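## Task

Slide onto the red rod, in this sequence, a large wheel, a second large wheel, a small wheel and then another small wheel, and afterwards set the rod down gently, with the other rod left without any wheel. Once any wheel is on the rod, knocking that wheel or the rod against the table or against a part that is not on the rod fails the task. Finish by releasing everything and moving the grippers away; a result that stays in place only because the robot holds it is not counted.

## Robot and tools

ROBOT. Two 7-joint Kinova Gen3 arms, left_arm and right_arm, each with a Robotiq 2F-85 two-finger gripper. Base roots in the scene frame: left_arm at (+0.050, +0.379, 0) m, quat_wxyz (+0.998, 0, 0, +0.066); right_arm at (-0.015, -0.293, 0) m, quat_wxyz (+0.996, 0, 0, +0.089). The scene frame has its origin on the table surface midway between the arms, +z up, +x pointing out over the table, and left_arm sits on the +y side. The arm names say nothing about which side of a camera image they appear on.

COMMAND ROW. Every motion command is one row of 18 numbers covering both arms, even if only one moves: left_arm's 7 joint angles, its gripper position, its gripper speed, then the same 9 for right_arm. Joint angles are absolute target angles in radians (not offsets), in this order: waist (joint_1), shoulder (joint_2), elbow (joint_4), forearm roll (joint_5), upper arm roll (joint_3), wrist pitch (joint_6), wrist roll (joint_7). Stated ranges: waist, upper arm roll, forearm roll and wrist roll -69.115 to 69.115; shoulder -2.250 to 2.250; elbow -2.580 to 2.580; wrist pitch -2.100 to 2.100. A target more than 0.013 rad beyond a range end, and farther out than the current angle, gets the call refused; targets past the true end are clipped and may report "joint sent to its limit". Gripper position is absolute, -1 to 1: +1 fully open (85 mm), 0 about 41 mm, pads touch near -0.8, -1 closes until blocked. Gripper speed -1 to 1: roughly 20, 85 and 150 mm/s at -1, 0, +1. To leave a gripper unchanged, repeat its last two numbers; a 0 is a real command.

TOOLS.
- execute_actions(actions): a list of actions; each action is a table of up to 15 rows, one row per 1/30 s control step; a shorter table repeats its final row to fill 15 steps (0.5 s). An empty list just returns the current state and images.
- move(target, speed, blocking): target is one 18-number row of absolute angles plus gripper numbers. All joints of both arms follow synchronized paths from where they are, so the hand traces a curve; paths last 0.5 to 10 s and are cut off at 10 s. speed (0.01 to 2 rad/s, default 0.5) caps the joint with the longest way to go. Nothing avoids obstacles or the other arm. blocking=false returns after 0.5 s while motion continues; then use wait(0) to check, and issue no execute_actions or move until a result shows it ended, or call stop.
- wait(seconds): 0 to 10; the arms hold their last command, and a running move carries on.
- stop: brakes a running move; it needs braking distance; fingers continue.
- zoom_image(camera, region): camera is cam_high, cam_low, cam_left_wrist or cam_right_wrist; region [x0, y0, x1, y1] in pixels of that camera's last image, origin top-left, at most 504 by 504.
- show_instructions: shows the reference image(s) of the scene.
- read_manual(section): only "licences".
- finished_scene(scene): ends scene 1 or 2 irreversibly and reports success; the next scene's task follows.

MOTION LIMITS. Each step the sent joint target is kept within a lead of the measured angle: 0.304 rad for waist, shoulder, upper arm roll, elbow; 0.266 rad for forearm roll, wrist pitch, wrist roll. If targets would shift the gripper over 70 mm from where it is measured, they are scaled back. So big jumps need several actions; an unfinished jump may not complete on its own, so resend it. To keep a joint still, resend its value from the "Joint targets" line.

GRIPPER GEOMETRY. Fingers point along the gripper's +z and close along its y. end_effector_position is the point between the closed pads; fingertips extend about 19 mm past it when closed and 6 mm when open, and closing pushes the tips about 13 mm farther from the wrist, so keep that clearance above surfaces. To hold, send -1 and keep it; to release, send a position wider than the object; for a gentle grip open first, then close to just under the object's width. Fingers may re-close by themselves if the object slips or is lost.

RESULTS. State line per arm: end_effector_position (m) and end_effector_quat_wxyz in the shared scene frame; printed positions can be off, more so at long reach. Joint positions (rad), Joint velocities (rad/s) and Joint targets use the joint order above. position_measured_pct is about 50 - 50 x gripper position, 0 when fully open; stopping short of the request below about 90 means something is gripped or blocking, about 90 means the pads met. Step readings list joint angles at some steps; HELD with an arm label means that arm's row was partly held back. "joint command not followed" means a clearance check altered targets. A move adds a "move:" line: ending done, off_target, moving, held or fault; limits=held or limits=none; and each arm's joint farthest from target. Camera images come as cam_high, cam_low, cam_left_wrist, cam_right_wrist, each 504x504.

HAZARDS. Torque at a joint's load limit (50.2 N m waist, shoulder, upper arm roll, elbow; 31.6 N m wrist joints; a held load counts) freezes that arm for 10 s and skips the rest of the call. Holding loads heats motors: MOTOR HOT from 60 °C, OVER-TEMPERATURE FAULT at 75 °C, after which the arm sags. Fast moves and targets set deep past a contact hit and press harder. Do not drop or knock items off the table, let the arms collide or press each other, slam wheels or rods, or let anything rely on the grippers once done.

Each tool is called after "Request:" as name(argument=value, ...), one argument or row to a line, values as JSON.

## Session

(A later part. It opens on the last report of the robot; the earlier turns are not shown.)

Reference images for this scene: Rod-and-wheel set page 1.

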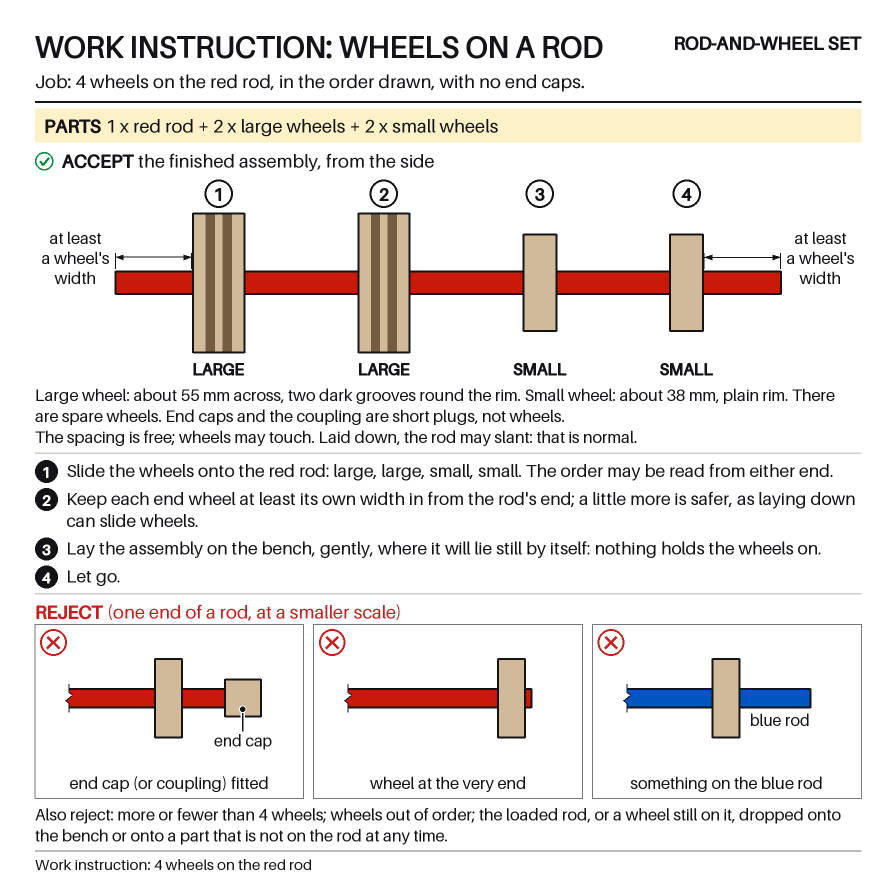

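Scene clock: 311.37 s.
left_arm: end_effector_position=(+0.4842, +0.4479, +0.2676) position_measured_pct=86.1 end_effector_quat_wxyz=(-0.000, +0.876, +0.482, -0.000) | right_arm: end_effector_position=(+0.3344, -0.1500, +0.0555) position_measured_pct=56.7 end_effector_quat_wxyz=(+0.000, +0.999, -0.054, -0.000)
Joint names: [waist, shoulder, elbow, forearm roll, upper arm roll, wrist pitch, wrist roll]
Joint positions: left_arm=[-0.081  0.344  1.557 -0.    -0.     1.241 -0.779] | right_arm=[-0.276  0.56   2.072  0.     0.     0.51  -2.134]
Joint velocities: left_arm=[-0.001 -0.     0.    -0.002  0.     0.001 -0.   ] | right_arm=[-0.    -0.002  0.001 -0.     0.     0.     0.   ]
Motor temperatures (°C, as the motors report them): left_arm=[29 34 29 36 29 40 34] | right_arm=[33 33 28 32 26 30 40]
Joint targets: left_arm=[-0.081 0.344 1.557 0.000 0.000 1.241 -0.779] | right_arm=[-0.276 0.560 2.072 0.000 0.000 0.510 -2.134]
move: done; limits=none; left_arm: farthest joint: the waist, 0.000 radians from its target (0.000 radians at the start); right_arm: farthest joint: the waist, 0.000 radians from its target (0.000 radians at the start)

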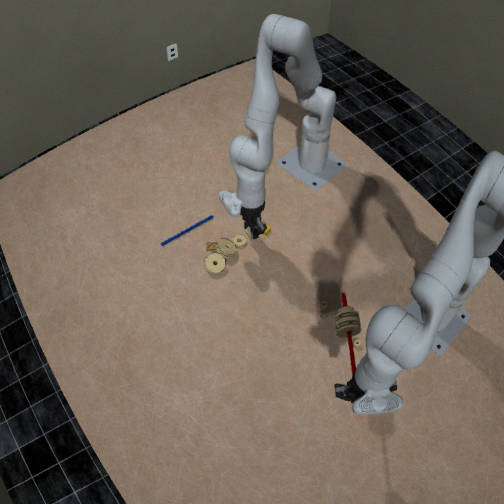

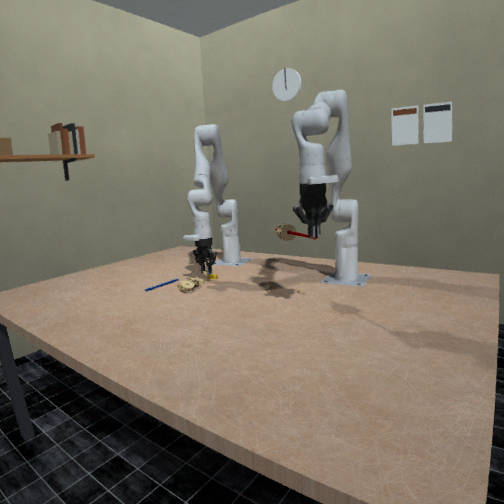

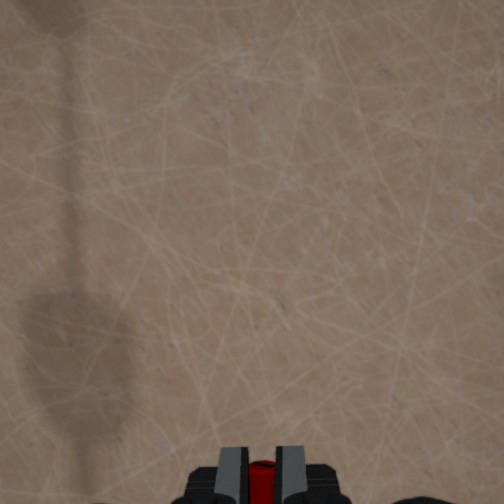

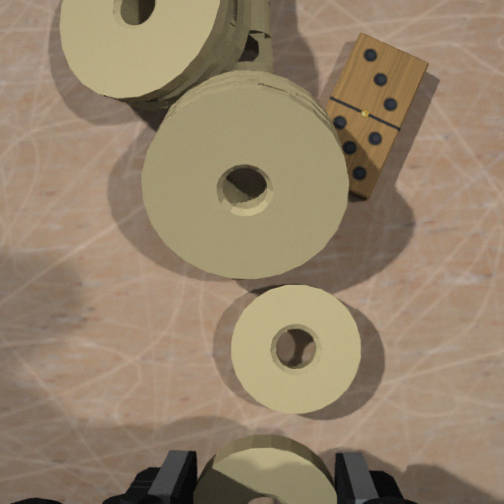

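Request:
move(
  target=[-0.0806,0.3439,1.5569,0,0,1.2408,-0.779,-1,-0.3,-0.2759,0.40,2.01,0,0,0.7316,-2.0,-1,0],
  speed=0.6,
)

Request:
move(
  target=[-0.0806,0.3439,1.5569,0,0,1.2408,-0.779,-1,-0.3,-0.8295,0.8476,2.4433,0,0,-1.7201,-1.5785,-1,0],
  speed=1.1,
)

Request:
move(
  target=[-0.0806,0.3439,1.5569,0,0,1.2408,-0.779,-1,-0.3,-0.8295,0.8405,2.3640,0,0,-1.6337,-1.5785,-1,0],
  speed=0.15,
)

Request:
zoom_image(
  camera="cam_high",
  region=[310,260,370,320],
)

Request:
zoom_image(
  camera="cam_right_wrist",
  region=[190,420,350,504],
)

Request:
zoom_image(
  camera="cam_low",
  region=[250,210,310,250],
)

Scene clock: 319.93 s.
left_arm: end_effector_position=(+0.4842, +0.4479, +0.2676) position_measured_pct=86.1 end_effector_quat_wxyz=(-0.000, +0.876, +0.482, -0.000) | right_arm: end_effector_position=(+0.3318, -0.1513, +0.1270) position_measured_pct=56.7 end_effector_quat_wxyz=(+0.000, +1.000, +0.013, -0.000)
Joint names: [waist, shoulder, elbow, forearm roll, upper arm roll, wrist pitch, wrist roll]
Joint positions: left_arm=[-0.081  0.344  1.557 -0.    -0.     1.241 -0.779] | right_arm=[-0.276  0.4    2.01  -0.     0.     0.732 -2.   ]
Joint velocities: left_arm=[-0.001 -0.     0.    -0.    -0.    -0.001  0.   ] | right_arm=[ 0.    -0.002 -0.001 -0.    -0.     0.     0.   ]
Motor temperatures (°C, as the motors report them): left_arm=[29 34 29 36 29 40 34] | right_arm=[33 33 28 32 26 30 40]
Joint targets: left_arm=[-0.081 0.344 1.557 0.000 0.000 1.241 -0.779] | right_arm=[-0.276 0.400 2.010 0.000 0.000 0.732 -2.000]
move: done; limits=none; left_arm: farthest joint: the waist, 0.000 radians from its target (0.000 radians at the start); right_arm: farthest joint: the waist, 0.000 radians from its target (0.000 radians at the start)

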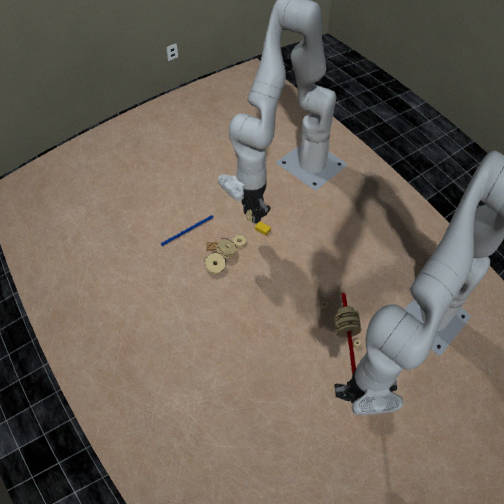

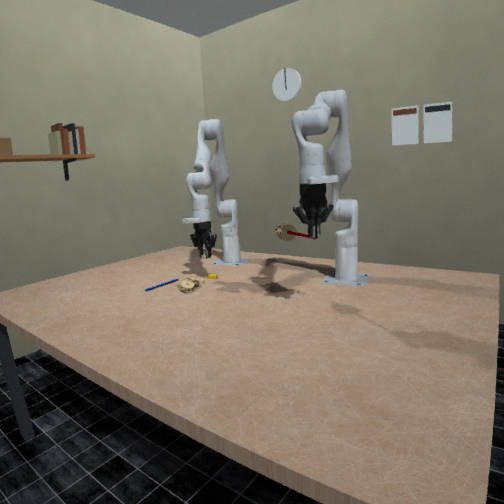

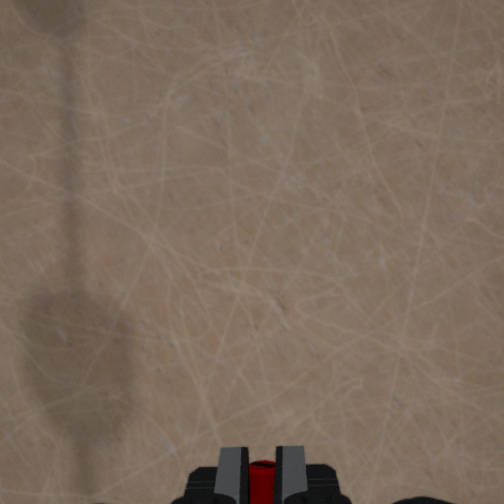

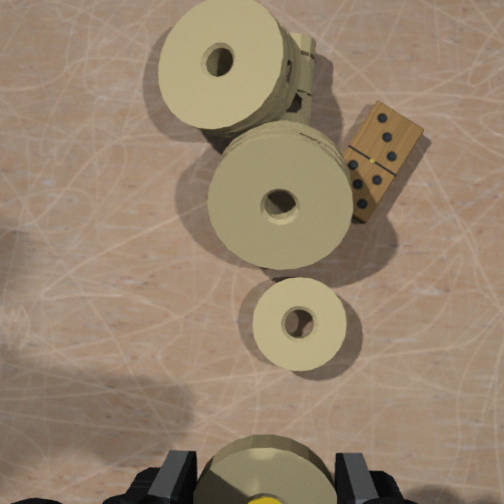

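Scene clock: 322.77 s.
left_arm: end_effector_position=(+0.4842, +0.4479, +0.2676) position_measured_pct=86.1 end_effector_quat_wxyz=(-0.000, +0.876, +0.482, -0.000) | right_arm: end_effector_position=(+0.3155, +0.1841, +0.2526) position_measured_pct=56.7 end_effector_quat_wxyz=(-0.344, +0.620, +0.339, +0.618)
Joint names: [waist, shoulder, elbow, forearm roll, upper arm roll, wrist pitch, wrist roll]
Joint positions: left_arm=[-0.081  0.344  1.557 -0.    -0.     1.241 -0.779] | right_arm=[-0.829  0.847  2.443  0.    -0.    -1.72  -1.579]
Joint velocities: left_arm=[ 0.     0.001 -0.    -0.     0.    -0.    -0.   ] | right_arm=[-0.003  0.003 -0.     0.     0.    -0.     0.   ]
Motor temperatures (°C, as the motors report them): left_arm=[29 34 29 36 29 40 34] | right_arm=[33 33 28 32 26 30 40]
Joint targets: left_arm=[-0.081 0.344 1.557 0.000 0.000 1.241 -0.779] | right_arm=[-0.830 0.848 2.443 0.000 0.000 -1.720 -1.579]
move: done; limits=none; left_arm: farthest joint: the waist, 0.000 radians from its target (0.000 radians at the start); right_arm: farthest joint: the waist, 0.000 radians from its target (0.554 radians at the start)

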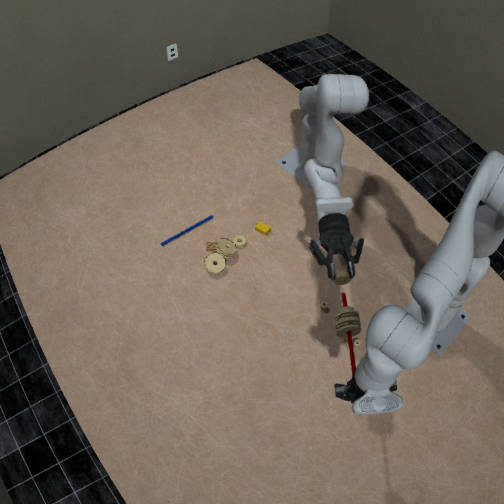

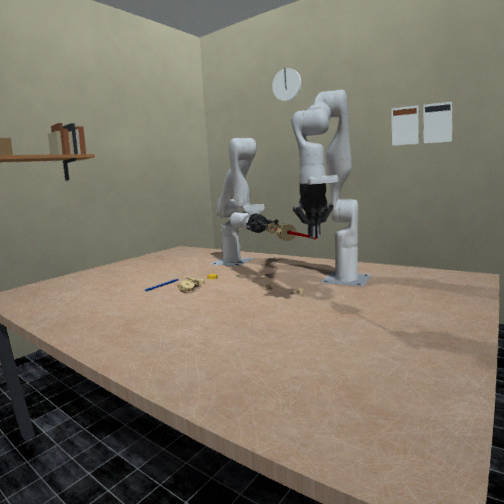

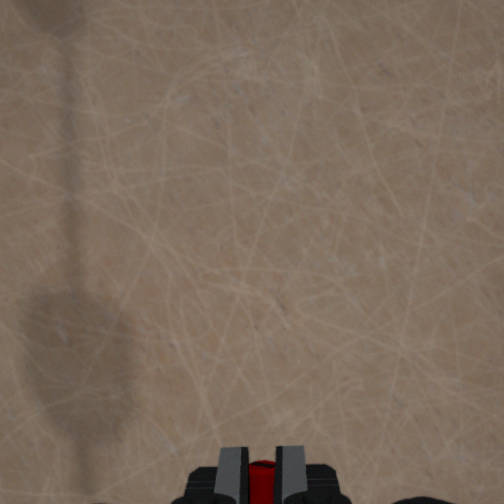

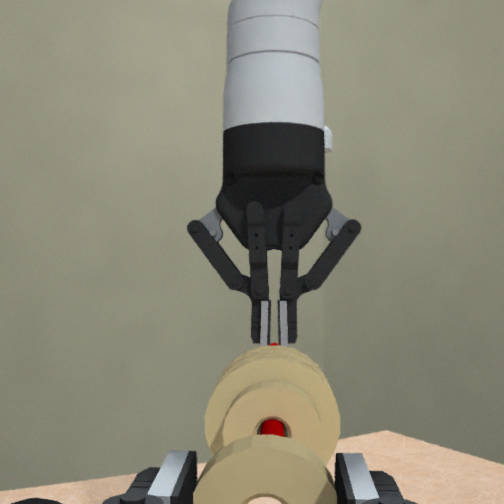

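Scene clock: 323.70 s.
left_arm: end_effector_position=(+0.4842, +0.4479, +0.2676) position_measured_pct=86.1 end_effector_quat_wxyz=(-0.000, +0.876, +0.482, -0.000) | right_arm: end_effector_position=(+0.3287, +0.2053, +0.2517) position_measured_pct=56.7 end_effector_quat_wxyz=(-0.344, +0.620, +0.339, +0.618)
Joint names: [waist, shoulder, elbow, forearm roll, upper arm roll, wrist pitch, wrist roll]
Joint positions: left_arm=[-0.081  0.344  1.557 -0.    -0.     1.241 -0.779] | right_arm=[-0.83   0.841  2.364 -0.     0.    -1.634 -1.578]
Joint velocities: left_arm=[-0.    -0.    -0.    -0.001 -0.     0.    -0.   ] | right_arm=[-0.    -0.    -0.001  0.001  0.     0.     0.   ]
Motor temperatures (°C, as the motors report them): left_arm=[29 34 29 36 29 40 34] | right_arm=[33 33 28 32 26 30 40]
Joint targets: left_arm=[-0.081 0.344 1.557 0.000 0.000 1.241 -0.779] | right_arm=[-0.830 0.841 2.364 0.000 0.000 -1.634 -1.579]
move: done; limits=none; left_arm: farthest joint: the waist, 0.000 radians from its target (0.000 radians at the start); right_arm: farthest joint: the waist, 0.000 radians from its target (0.000 radians at the start)

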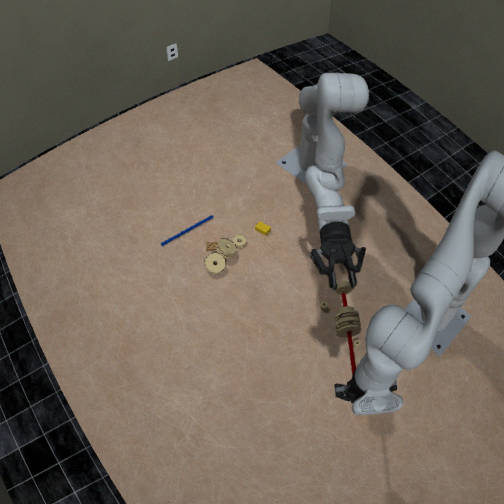

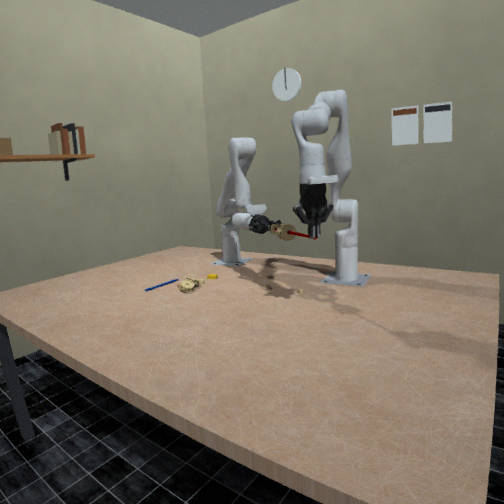

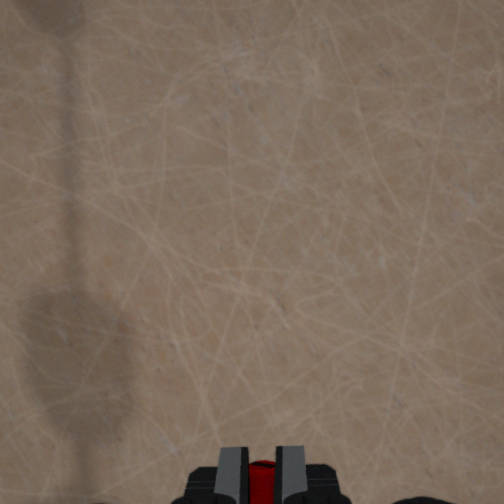

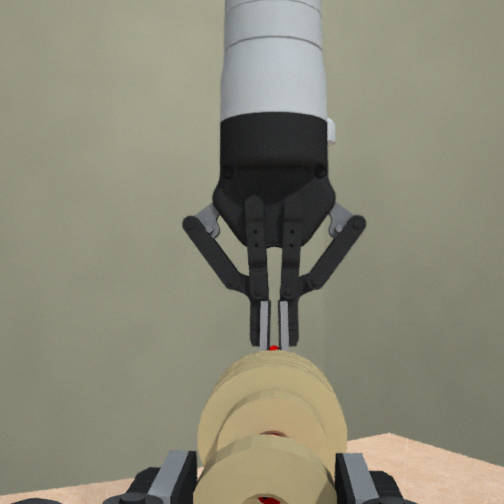

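Region (310, 260, 370, 320) of cam_high's 504x504 image, scaled by 8.400, with more detail than that image has.

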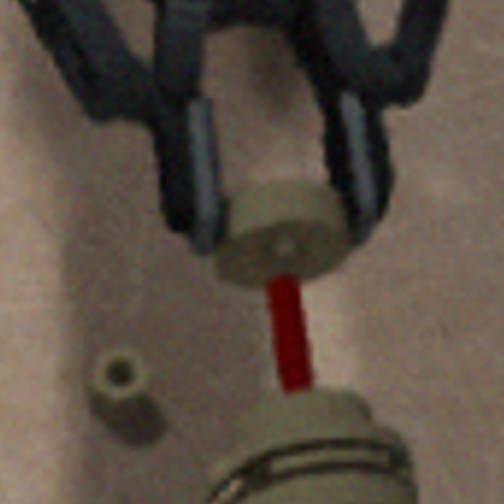

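Region (190, 420, 350, 504) of cam_right_wrist's 504x504 image, scaled by 3.150; it fills the top 265 rows of this view, and the rest is white.

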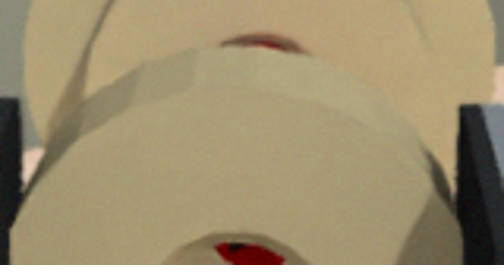

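Region (250, 210, 310, 250) of cam_low's 504x504 image, scaled by 8.400, with more detail than that image has.

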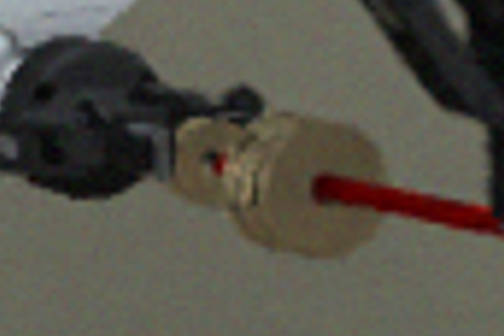

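Request:
move(
  target=[-0.0806,0.3439,1.5569,0,0,1.2408,-0.779,-1,-0.3,-0.8295,0.8378,2.3165,0,0,-1.5835,-1.5785,-1,0],
  speed=0.03,
)

Request:
zoom_image(
  camera="cam_high",
  region=[310,260,370,320],
)

Request:
zoom_image(
  camera="cam_right_wrist",
  region=[190,420,350,504],
)

Scene clock: 328.70 s.
left_arm: end_effector_position=(+0.4842, +0.4479, +0.2676) position_measured_pct=86.1 end_effector_quat_wxyz=(-0.000, +0.876, +0.482, -0.000) | right_arm: end_effector_position=(+0.3367, +0.2180, +0.2520) position_measured_pct=56.7 end_effector_quat_wxyz=(-0.344, +0.620, +0.339, +0.618)
Joint names: [waist, shoulder, elbow, forearm roll, upper arm roll, wrist pitch, wrist roll]
Joint positions: left_arm=[-0.081  0.344  1.557 -0.    -0.     1.241 -0.779] | right_arm=[-0.83   0.838  2.317 -0.    -0.    -1.584 -1.578]
Joint velocities: left_arm=[-0.     0.     0.    -0.001  0.    -0.     0.001] | right_arm=[ 0.     0.    -0.001  0.     0.     0.001  0.   ]
Motor temperatures (°C, as the motors report them): left_arm=[29 34 29 36 29 40 34] | right_arm=[33 33 28 32 26 30 40]
Joint targets: left_arm=[-0.081 0.344 1.557 0.000 0.000 1.241 -0.779] | right_arm=[-0.830 0.838 2.316 0.000 0.000 -1.583 -1.579]
move: done; limits=none; left_arm: farthest joint: the waist, 0.000 radians from its target (0.000 radians at the start); right_arm: farthest joint: the waist, 0.000 radians from its target (0.000 radians at the start)

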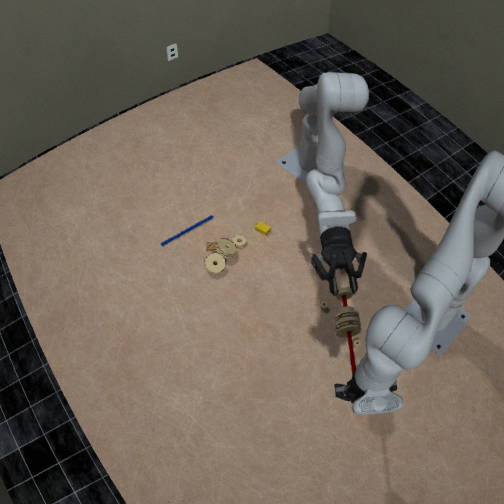

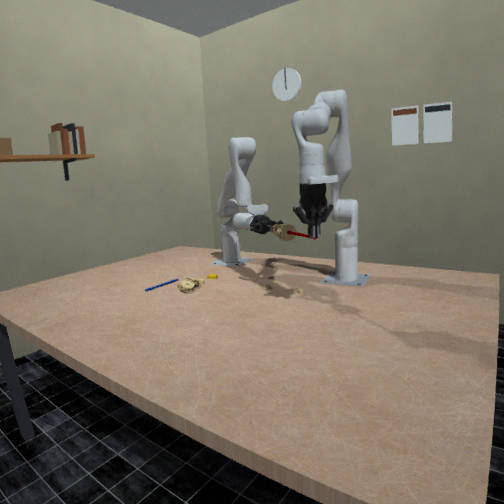

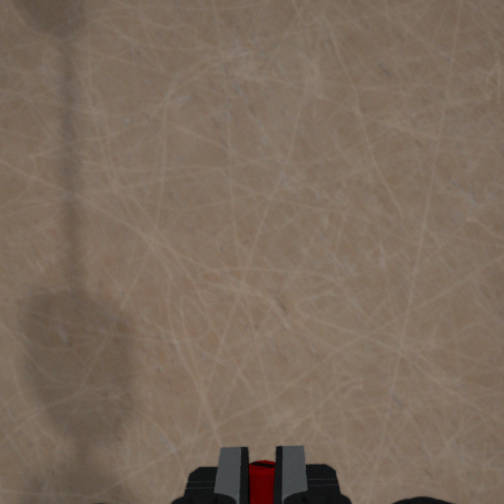

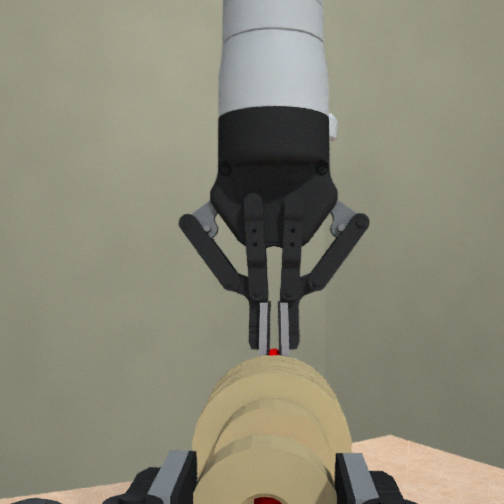

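Region (310, 260, 370, 320) of cam_high's 504x504 image, scaled by 8.400, with more detail than that image has.

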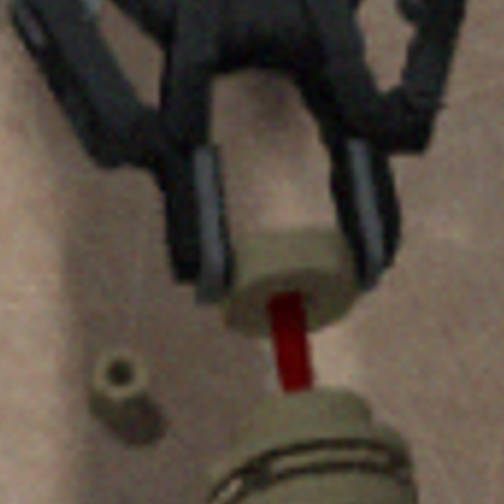

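Region (190, 420, 350, 504) of cam_right_wrist's 504x504 image, scaled by 3.150; it fills the top 265 rows of this view, and the rest is white.

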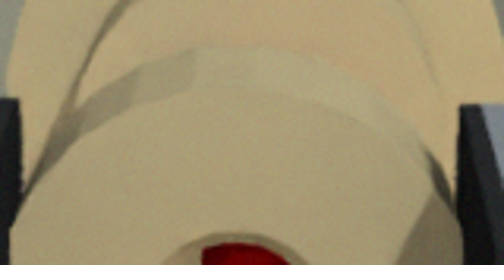

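Request:
move(
  target=[-0.0806,0.3439,1.5569,0,0,1.2408,-0.779,-1,-0.3,-0.8295,0.8400,2.2367,0,0,-1.5059,-1.5785,-1,0],
  speed=0.06,
)

Request:
move(
  target=[-0.0806,0.3439,1.5569,0,0,1.2408,-0.779,-1,-0.3,-0.8295,0.8458,2.1562,0,0,-1.4312,-1.5785,-1,0],
  speed=0.05,
)

Request:
execute_actions(
  actions=[
    [[-0.0806,0.3439,1.5569,0,0,1.2408,-0.779,-1,-0.3,-0.8295,0.8458,2.1562,0,0,-1.4312,-1.5785,0.4,0.2]],
  ],
)

Request:
move(
  target=[-0.0806,0.3439,1.5569,0,0,1.2408,-0.779,-1,-0.3,-0.8295,0.8389,2.4443,0,0,-1.7124,-1.5785,0.4,0.2],
  speed=0.4,
)

Request:
zoom_image(
  camera="cam_high",
  region=[290,250,400,360],
)

Scene clock: 337.57 s.
left_arm: end_effector_position=(+0.4842, +0.4479, +0.2676) position_measured_pct=86.1 end_effector_quat_wxyz=(-0.000, +0.876, +0.482, -0.000) | right_arm: end_effector_position=(+0.3501, +0.2392, +0.2520) position_measured_pct=56.7 end_effector_quat_wxyz=(-0.344, +0.620, +0.339, +0.618)
Joint names: [waist, shoulder, elbow, forearm roll, upper arm roll, wrist pitch, wrist roll]
Joint positions: left_arm=[-0.081  0.344  1.557 -0.    -0.     1.241 -0.779] | right_arm=[-0.829  0.84   2.237 -0.     0.    -1.506 -1.578]
Joint velocities: left_arm=[ 0.001  0.    -0.     0.001 -0.    -0.     0.   ] | right_arm=[ 0.     0.     0.002 -0.    -0.     0.     0.   ]
Motor temperatures (°C, as the motors report them): left_arm=[29 34 29 36 29 40 34] | right_arm=[33 33 28 32 26 30 40]
Joint targets: left_arm=[-0.081 0.344 1.557 0.000 0.000 1.241 -0.779] | right_arm=[-0.830 0.840 2.237 0.000 0.000 -1.506 -1.579]
move: done; limits=none; left_arm: farthest joint: the waist, 0.000 radians from its target (0.000 radians at the start); right_arm: farthest joint: the waist, 0.000 radians from its target (0.000 radians at the start)

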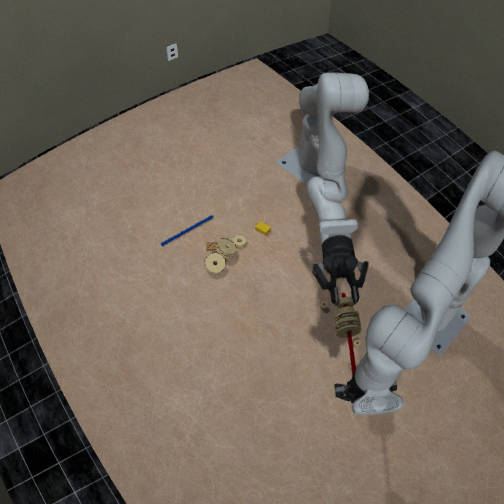

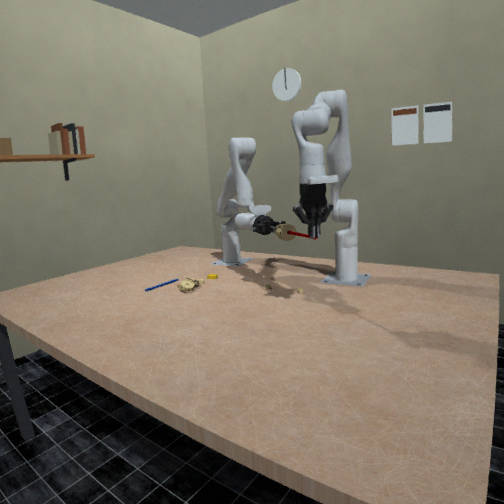

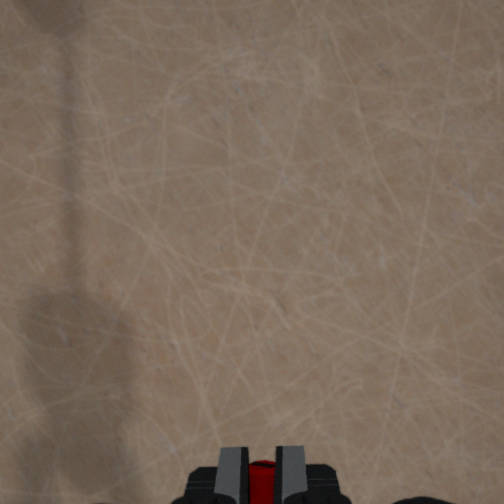

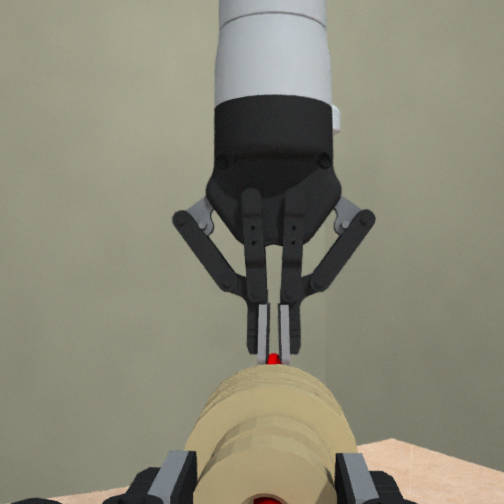

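Scene clock: 339.43 s.
left_arm: end_effector_position=(+0.4842, +0.4481, +0.2676) position_measured_pct=86.1 end_effector_quat_wxyz=(-0.000, +0.876, +0.482, -0.000) | right_arm: end_effector_position=(+0.3634, +0.2602, +0.2525) position_measured_pct=56.7 end_effector_quat_wxyz=(-0.344, +0.621, +0.339, +0.618)
Joint names: [waist, shoulder, elbow, forearm roll, upper arm roll, wrist pitch, wrist roll]
Joint positions: left_arm=[-0.081  0.344  1.557 -0.    -0.     1.241 -0.779] | right_arm=[-0.829  0.846  2.156 -0.     0.    -1.431 -1.578]
Joint velocities: left_arm=[-0.     0.     0.001  0.    -0.    -0.    -0.001] | right_arm=[-0.001  0.     0.002 -0.     0.     0.     0.   ]
Motor temperatures (°C, as the motors report them): left_arm=[29 34 29 36 29 40 34] | right_arm=[33 33 28 32 26 30 40]
Joint targets: left_arm=[-0.081 0.344 1.557 0.000 0.000 1.241 -0.779] | right_arm=[-0.830 0.846 2.156 0.000 0.000 -1.431 -1.579]
move: done; limits=none; left_arm: farthest joint: the waist, 0.000 radians from its target (0.000 radians at the start); right_arm: farthest joint: the waist, 0.000 radians from its target (0.000 radians at the start)

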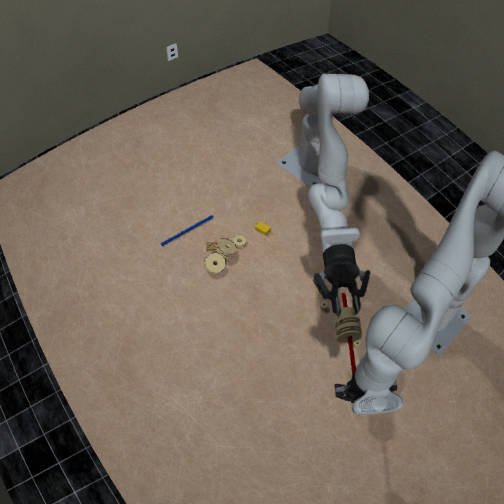

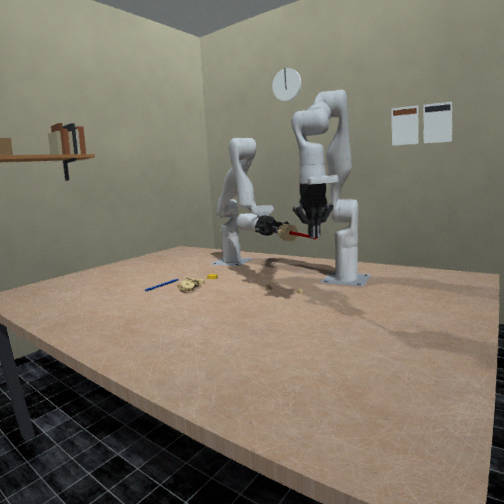

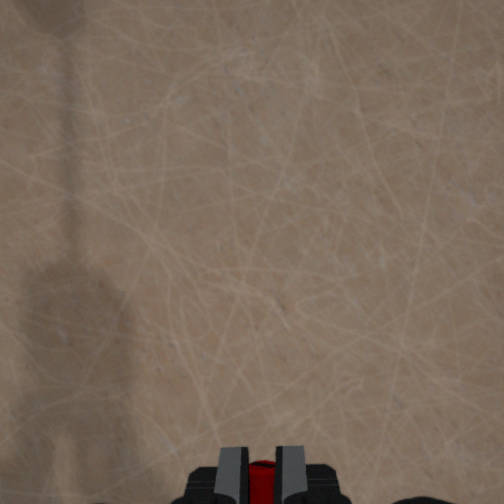

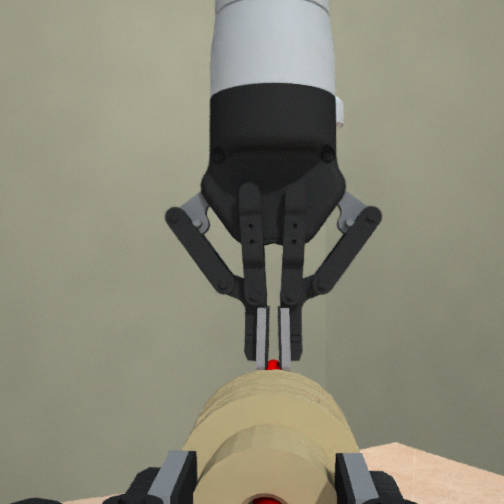

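Scene clock: 339.93 s.
left_arm: end_effector_position=(+0.4842, +0.4479, +0.2676) position_measured_pct=86.1 end_effector_quat_wxyz=(-0.000, +0.876, +0.482, -0.000) | right_arm: end_effector_position=(+0.3634, +0.2603, +0.2525) position_measured_pct=29.8 end_effector_quat_wxyz=(-0.344, +0.620, +0.339, +0.618)
Joint names: [waist, shoulder, elbow, forearm roll, upper arm roll, wrist pitch, wrist roll]
Joint positions: left_arm=[-0.081  0.344  1.557 -0.    -0.     1.241 -0.779] | right_arm=[-0.829  0.846  2.156 -0.     0.    -1.431 -1.578]
Joint velocities: left_arm=[ 0.     0.    -0.     0.    -0.     0.001 -0.001] | right_arm=[-0.     0.    -0.002 -0.     0.    -0.     0.   ]
Motor temperatures (°C, as the motors report them): left_arm=[29 34 29 36 29 40 34] | right_arm=[33 33 28 32 26 30 40]
Joint targets: left_arm=[-0.081 0.344 1.557 0.000 0.000 1.241 -0.779] | right_arm=[-0.830 0.846 2.156 0.000 0.000 -1.431 -1.579]
Step readings (joint positions):
0: left_arm=[-0.081 0.344 1.557 -0.000 -0.000 1.241 -0.779] | right_arm=[-0.829 0.846 2.156 -0.000 0.000 -1.431 -1.578]
1: left_arm=[-0.081 0.344 1.557 -0.000 -0.000 1.241 -0.779] | right_arm=[-0.829 0.846 2.156 -0.000 0.000 -1.431 -1.578]
2: left_arm=[-0.081 0.344 1.557 -0.000 -0.000 1.241 -0.779] | right_arm=[-0.829 0.846 2.156 -0.000 0.000 -1.431 -1.578]
4: left_arm=[-0.081 0.344 1.557 -0.000 -0.000 1.241 -0.779] | right_arm=[-0.829 0.846 2.156 -0.000 0.000 -1.431 -1.578]
8: left_arm=[-0.081 0.344 1.557 -0.000 -0.000 1.241 -0.779] | right_arm=[-0.829 0.846 2.156 0.000 -0.000 -1.431 -1.578]
15: Joint positions above

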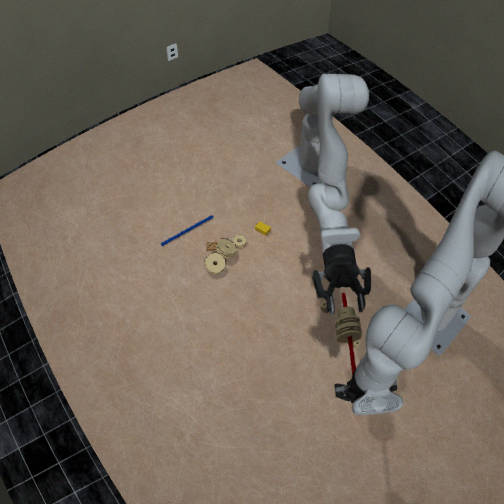

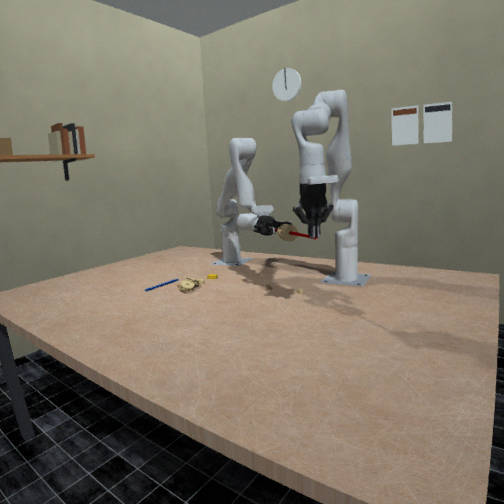

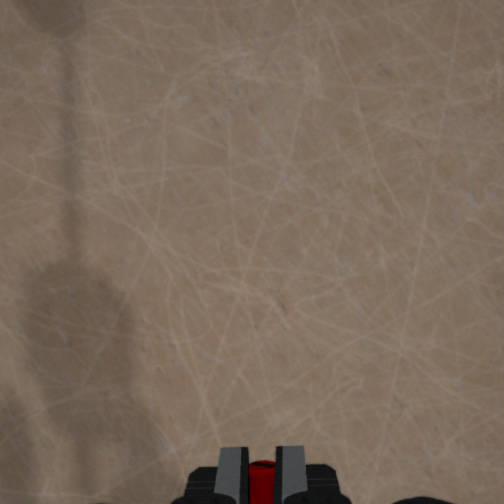

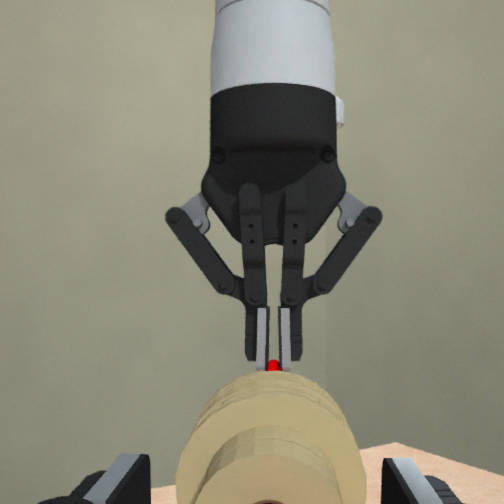

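Scene clock: 341.10 s.
left_arm: end_effector_position=(+0.4842, +0.4479, +0.2676) position_measured_pct=86.1 end_effector_quat_wxyz=(-0.000, +0.876, +0.482, -0.000) | right_arm: end_effector_position=(+0.3154, +0.1842, +0.2548) position_measured_pct=29.8 end_effector_quat_wxyz=(-0.344, +0.620, +0.339, +0.618)
Joint names: [waist, shoulder, elbow, forearm roll, upper arm roll, wrist pitch, wrist roll]
Joint positions: left_arm=[-0.081  0.344  1.557 -0.    -0.     1.241 -0.779] | right_arm=[-0.829  0.839  2.444  0.    -0.    -1.712 -1.578]
Joint velocities: left_arm=[-0.001 -0.    -0.     0.    -0.     0.001  0.001] | right_arm=[-0. -0.  0. -0.  0. -0. -0.]
Motor temperatures (°C, as the motors report them): left_arm=[29 34 29 36 29 40 34] | right_arm=[33 33 28 32 26 30 40]
Joint targets: left_arm=[-0.081 0.344 1.557 0.000 0.000 1.241 -0.779] | right_arm=[-0.830 0.839 2.444 0.000 0.000 -1.712 -1.579]
move: done; limits=none; left_arm: farthest joint: the waist, 0.000 radians from its target (0.000 radians at the start); right_arm: farthest joint: the waist, 0.000 radians from its target (0.000 radians at the start)

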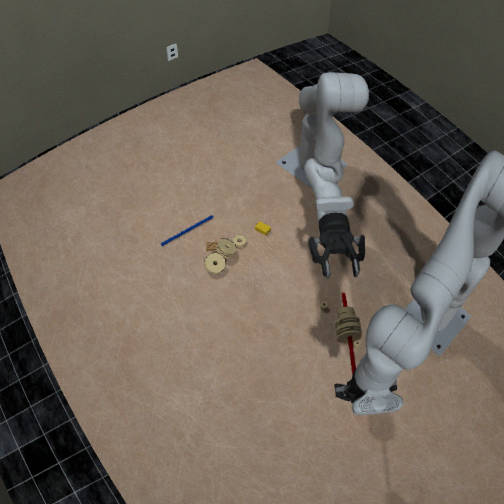

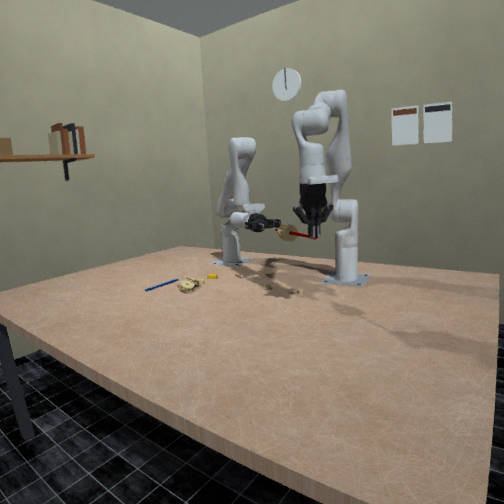

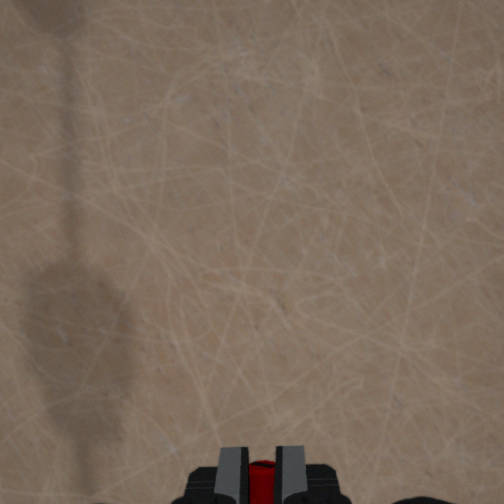

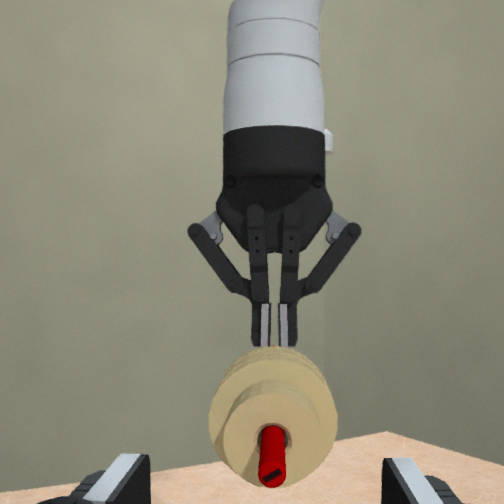

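Region (290, 250, 400, 360) of cam_high's 504x504 image, scaled by 4.582, with more detail than that image has.

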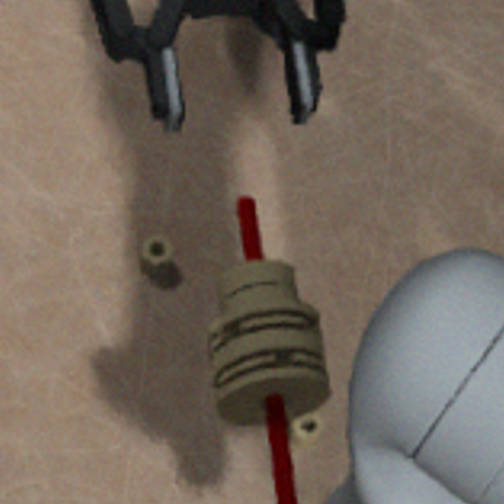

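Request:
move(
  target=[-0.0806,0.5625,1.8264,0,0,0.7527,-0.779,-1,-0.3,-0.2,0.3,1.9,0,0,0.5,-1.5708,0.4,0.2],
  speed=0.9,
)

Scene clock: 352.10 s.
left_arm: end_effector_position=(+0.4842, +0.4479, +0.0999) position_measured_pct=86.1 end_effector_quat_wxyz=(-0.000, +0.876, +0.482, -0.000) | right_arm: end_effector_position=(+0.4694, -0.1270, +0.2203) position_measured_pct=29.8 end_effector_quat_wxyz=(-0.041, +0.958, +0.184, +0.215)
Joint names: [waist, shoulder, elbow, forearm roll, upper arm roll, wrist pitch, wrist roll]
Joint positions: left_arm=[-0.081  0.563  1.826 -0.    -0.     0.752 -0.779] | right_arm=[-0.2    0.3    1.9    0.     0.     0.5   -1.571]
Joint velocities: left_arm=[ 0.     0.002 -0.    -0.001  0.     0.    -0.   ] | right_arm=[ 0.002 -0.002 -0.001 -0.    -0.     0.     0.   ]
Motor temperatures (°C, as the motors report them): left_arm=[29 34 29 36 29 40 34] | right_arm=[33 33 28 32 26 30 40]
Joint targets: left_arm=[-0.081 0.563 1.826 0.000 0.000 0.753 -0.779] | right_arm=[-0.200 0.300 1.900 0.000 0.000 0.500 -1.571]
move: done; limits=none; left_arm: farthest joint: the waist, 0.000 radians from its target (0.000 radians at the start); right_arm: farthest joint: the waist, 0.000 radians from its target (0.629 radians at the start)

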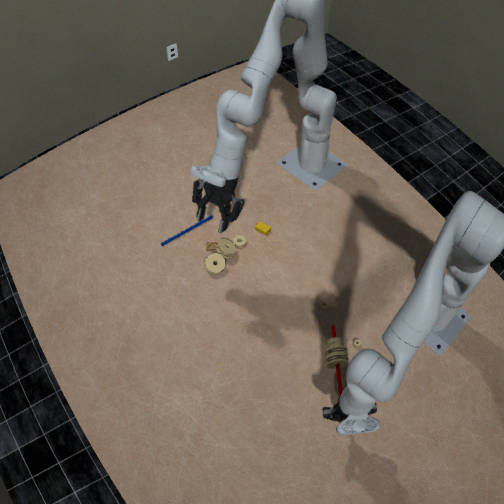

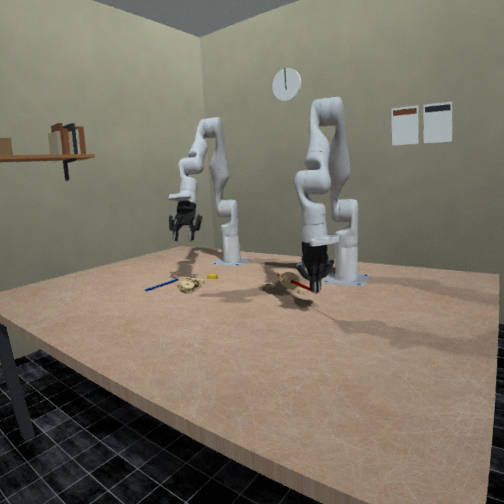

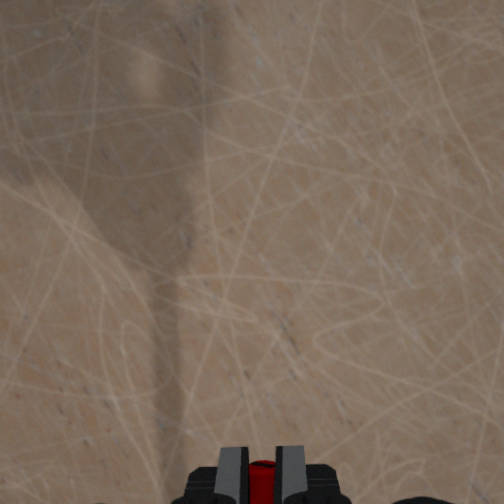

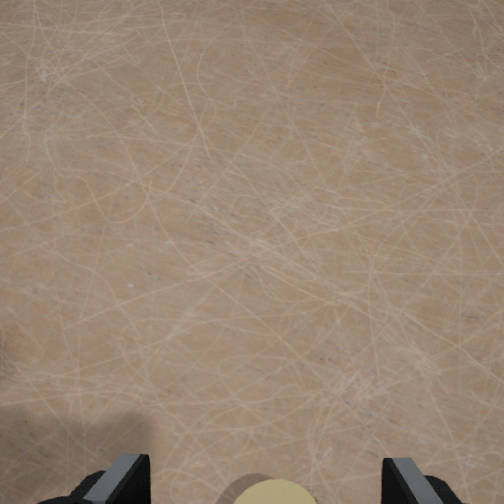

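Request:
zoom_image(
  camera="cam_high",
  region=[290,290,410,410],
)

Request:
zoom_image(
  camera="cam_low",
  region=[250,250,350,310],
)

Region (290, 290, 410, 410) of cam_high's 504x504 image, scaled by 4.200, with more detail than that image has.

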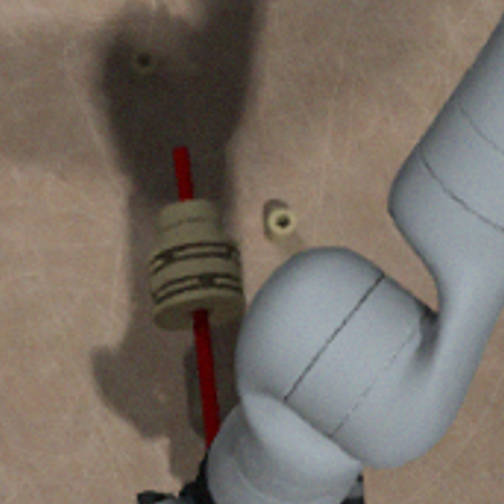

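Region (250, 250, 350, 310) of cam_low's 504x504 image, scaled by 5.040, with more detail than that image has; it fills the top 302 rows of this view, and the rest is white.

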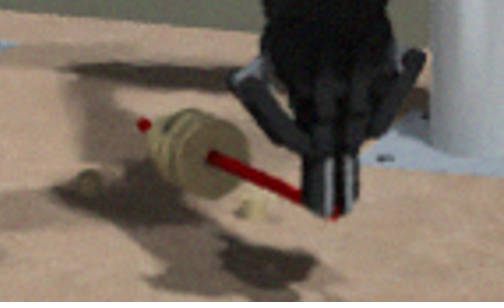

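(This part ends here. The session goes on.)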